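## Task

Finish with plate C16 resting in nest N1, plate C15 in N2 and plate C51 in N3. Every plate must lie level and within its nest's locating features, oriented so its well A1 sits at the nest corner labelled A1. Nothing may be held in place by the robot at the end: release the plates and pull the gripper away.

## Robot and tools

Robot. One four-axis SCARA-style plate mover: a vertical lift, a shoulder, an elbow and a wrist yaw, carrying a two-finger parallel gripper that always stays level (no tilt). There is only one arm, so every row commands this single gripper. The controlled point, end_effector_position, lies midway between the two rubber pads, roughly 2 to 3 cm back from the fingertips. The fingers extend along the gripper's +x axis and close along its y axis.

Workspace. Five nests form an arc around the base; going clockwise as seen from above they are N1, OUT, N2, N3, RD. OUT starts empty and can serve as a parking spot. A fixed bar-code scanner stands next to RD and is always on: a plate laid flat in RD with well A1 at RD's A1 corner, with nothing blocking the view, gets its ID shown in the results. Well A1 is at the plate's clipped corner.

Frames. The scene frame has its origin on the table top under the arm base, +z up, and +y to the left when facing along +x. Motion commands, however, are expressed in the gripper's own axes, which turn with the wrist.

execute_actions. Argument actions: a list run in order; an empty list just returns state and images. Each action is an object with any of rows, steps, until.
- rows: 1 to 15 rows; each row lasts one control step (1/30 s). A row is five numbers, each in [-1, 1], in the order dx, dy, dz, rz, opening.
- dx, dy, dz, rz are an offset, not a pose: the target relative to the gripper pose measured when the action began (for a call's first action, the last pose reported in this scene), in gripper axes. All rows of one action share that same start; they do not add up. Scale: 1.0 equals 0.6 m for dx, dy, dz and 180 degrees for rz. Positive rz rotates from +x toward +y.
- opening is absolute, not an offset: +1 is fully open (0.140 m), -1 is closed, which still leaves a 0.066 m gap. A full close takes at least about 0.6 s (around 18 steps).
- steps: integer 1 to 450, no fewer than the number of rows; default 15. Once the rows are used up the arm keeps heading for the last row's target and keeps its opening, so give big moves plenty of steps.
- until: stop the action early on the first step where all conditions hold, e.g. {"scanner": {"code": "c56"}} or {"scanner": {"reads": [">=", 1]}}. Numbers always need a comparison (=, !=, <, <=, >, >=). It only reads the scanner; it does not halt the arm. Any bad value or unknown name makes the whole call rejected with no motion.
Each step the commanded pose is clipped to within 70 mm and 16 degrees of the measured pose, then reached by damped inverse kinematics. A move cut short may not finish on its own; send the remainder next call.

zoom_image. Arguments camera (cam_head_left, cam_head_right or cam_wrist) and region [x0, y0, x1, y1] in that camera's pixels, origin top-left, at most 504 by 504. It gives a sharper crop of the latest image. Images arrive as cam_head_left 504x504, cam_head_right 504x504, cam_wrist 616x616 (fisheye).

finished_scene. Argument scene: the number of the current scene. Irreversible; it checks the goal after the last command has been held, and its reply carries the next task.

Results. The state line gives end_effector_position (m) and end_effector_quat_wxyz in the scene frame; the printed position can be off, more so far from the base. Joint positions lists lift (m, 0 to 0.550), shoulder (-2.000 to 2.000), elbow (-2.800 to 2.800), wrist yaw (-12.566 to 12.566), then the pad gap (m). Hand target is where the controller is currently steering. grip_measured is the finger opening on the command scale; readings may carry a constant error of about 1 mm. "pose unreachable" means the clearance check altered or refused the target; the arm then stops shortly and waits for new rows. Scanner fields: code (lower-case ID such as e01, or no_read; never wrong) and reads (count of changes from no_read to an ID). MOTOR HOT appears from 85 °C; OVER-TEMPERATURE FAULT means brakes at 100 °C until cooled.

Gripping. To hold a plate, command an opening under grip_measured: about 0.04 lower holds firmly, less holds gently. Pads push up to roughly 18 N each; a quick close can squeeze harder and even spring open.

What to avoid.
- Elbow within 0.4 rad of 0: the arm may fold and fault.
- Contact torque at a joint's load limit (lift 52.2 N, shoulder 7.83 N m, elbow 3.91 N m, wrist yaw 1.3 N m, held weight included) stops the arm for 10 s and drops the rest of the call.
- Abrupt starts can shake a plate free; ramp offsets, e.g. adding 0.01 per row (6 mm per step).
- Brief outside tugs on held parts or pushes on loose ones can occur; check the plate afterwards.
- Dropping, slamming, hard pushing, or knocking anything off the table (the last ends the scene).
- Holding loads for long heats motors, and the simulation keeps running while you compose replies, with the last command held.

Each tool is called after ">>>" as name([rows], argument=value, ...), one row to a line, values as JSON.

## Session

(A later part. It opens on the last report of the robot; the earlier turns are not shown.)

>>> execute_actions([
  {"rows":[[0,0,-0.002,0,-0.52],[0,0,-0.004,0,-0.52],[0,0,-0.006,0,-0.52],[0,0,-0.008,0,-0.52],[0,0,-0.01,0,-0.52],[0,0,-0.012,0,-0.52],[0,0,-0.014,0,-0.52],[0,0,-0.016,0,-0.52],[0,0,-0.018,0,-0.52],[0,0,-0.019,0,-0.52]],"steps":18},
  {"rows":[[0,0,0,0,-0.25]],"steps":8},
])

>>> execute_actions([
  {"rows":[[0,0,0.06,0,-0.25]],"steps":12},
  {"rows":[[-0.25,0,0.1,0,1]],"steps":26},
])

Scene clock: 55.47 s.
end_effector_position=(+0.6367, +0.3152, +0.0302) grip_measured=-0.25 end_effector_quat_wxyz=(+0.954, -0.000, -0.000, +0.298)
Joint positions: [ 0.025  1.176  1.87  -8.723  0.094]
Hand target: +0.637, +0.315, +0.030; +0.954, -0.000, -0.000, +0.298
Off the commanded pose: 0.000 m, 0 deg.
scanner: code=no_read reads=0

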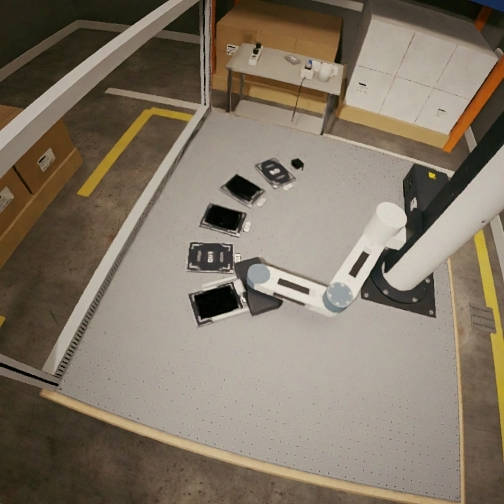

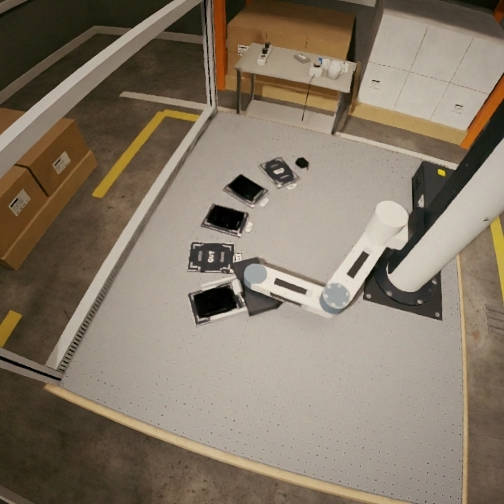

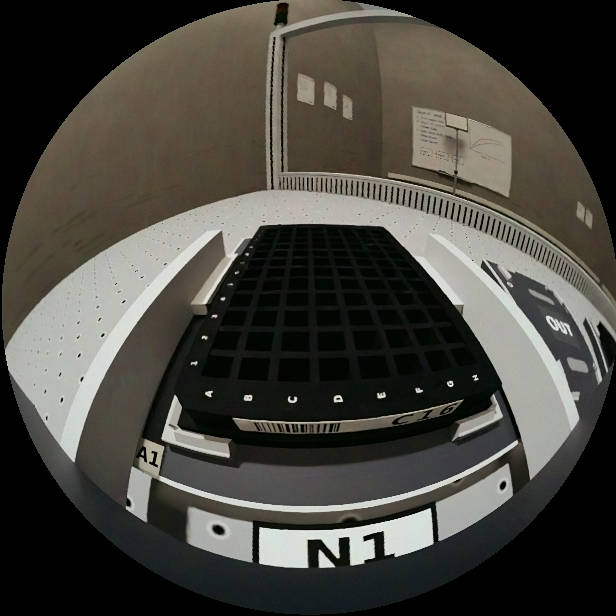

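Scene clock: 56.73 s.
end_effector_position=(+0.5134, +0.2297, +0.1263) grip_measured=+1.00 end_effector_quat_wxyz=(+0.955, -0.000, -0.000, +0.298)
Joint positions: [ 0.121  1.495  1.078 -8.251  0.14 ]
Hand target: +0.513, +0.230, +0.126; +0.954, -0.000, -0.000, +0.298
Off the commanded pose: 0.000 m, 0 deg.
scanner: code=no_read reads=0

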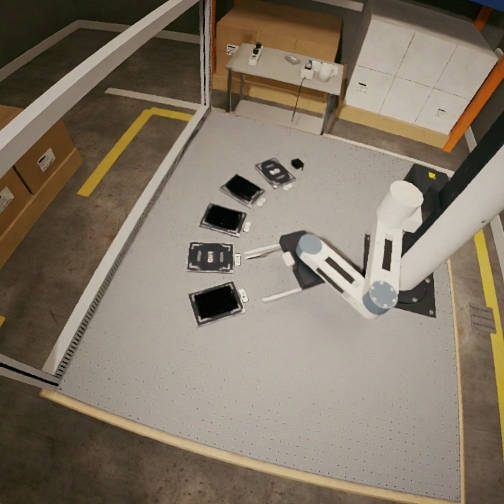

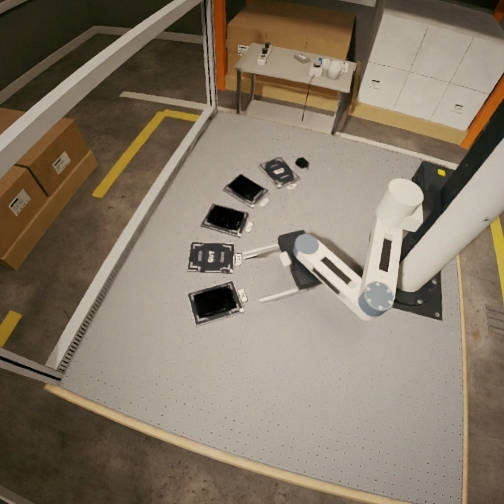

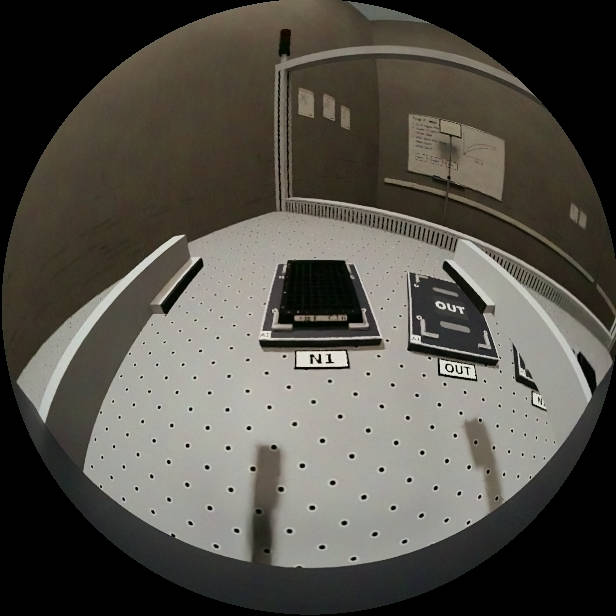

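>>> finished_scene(scene=2)

The scene is finished: the task was done.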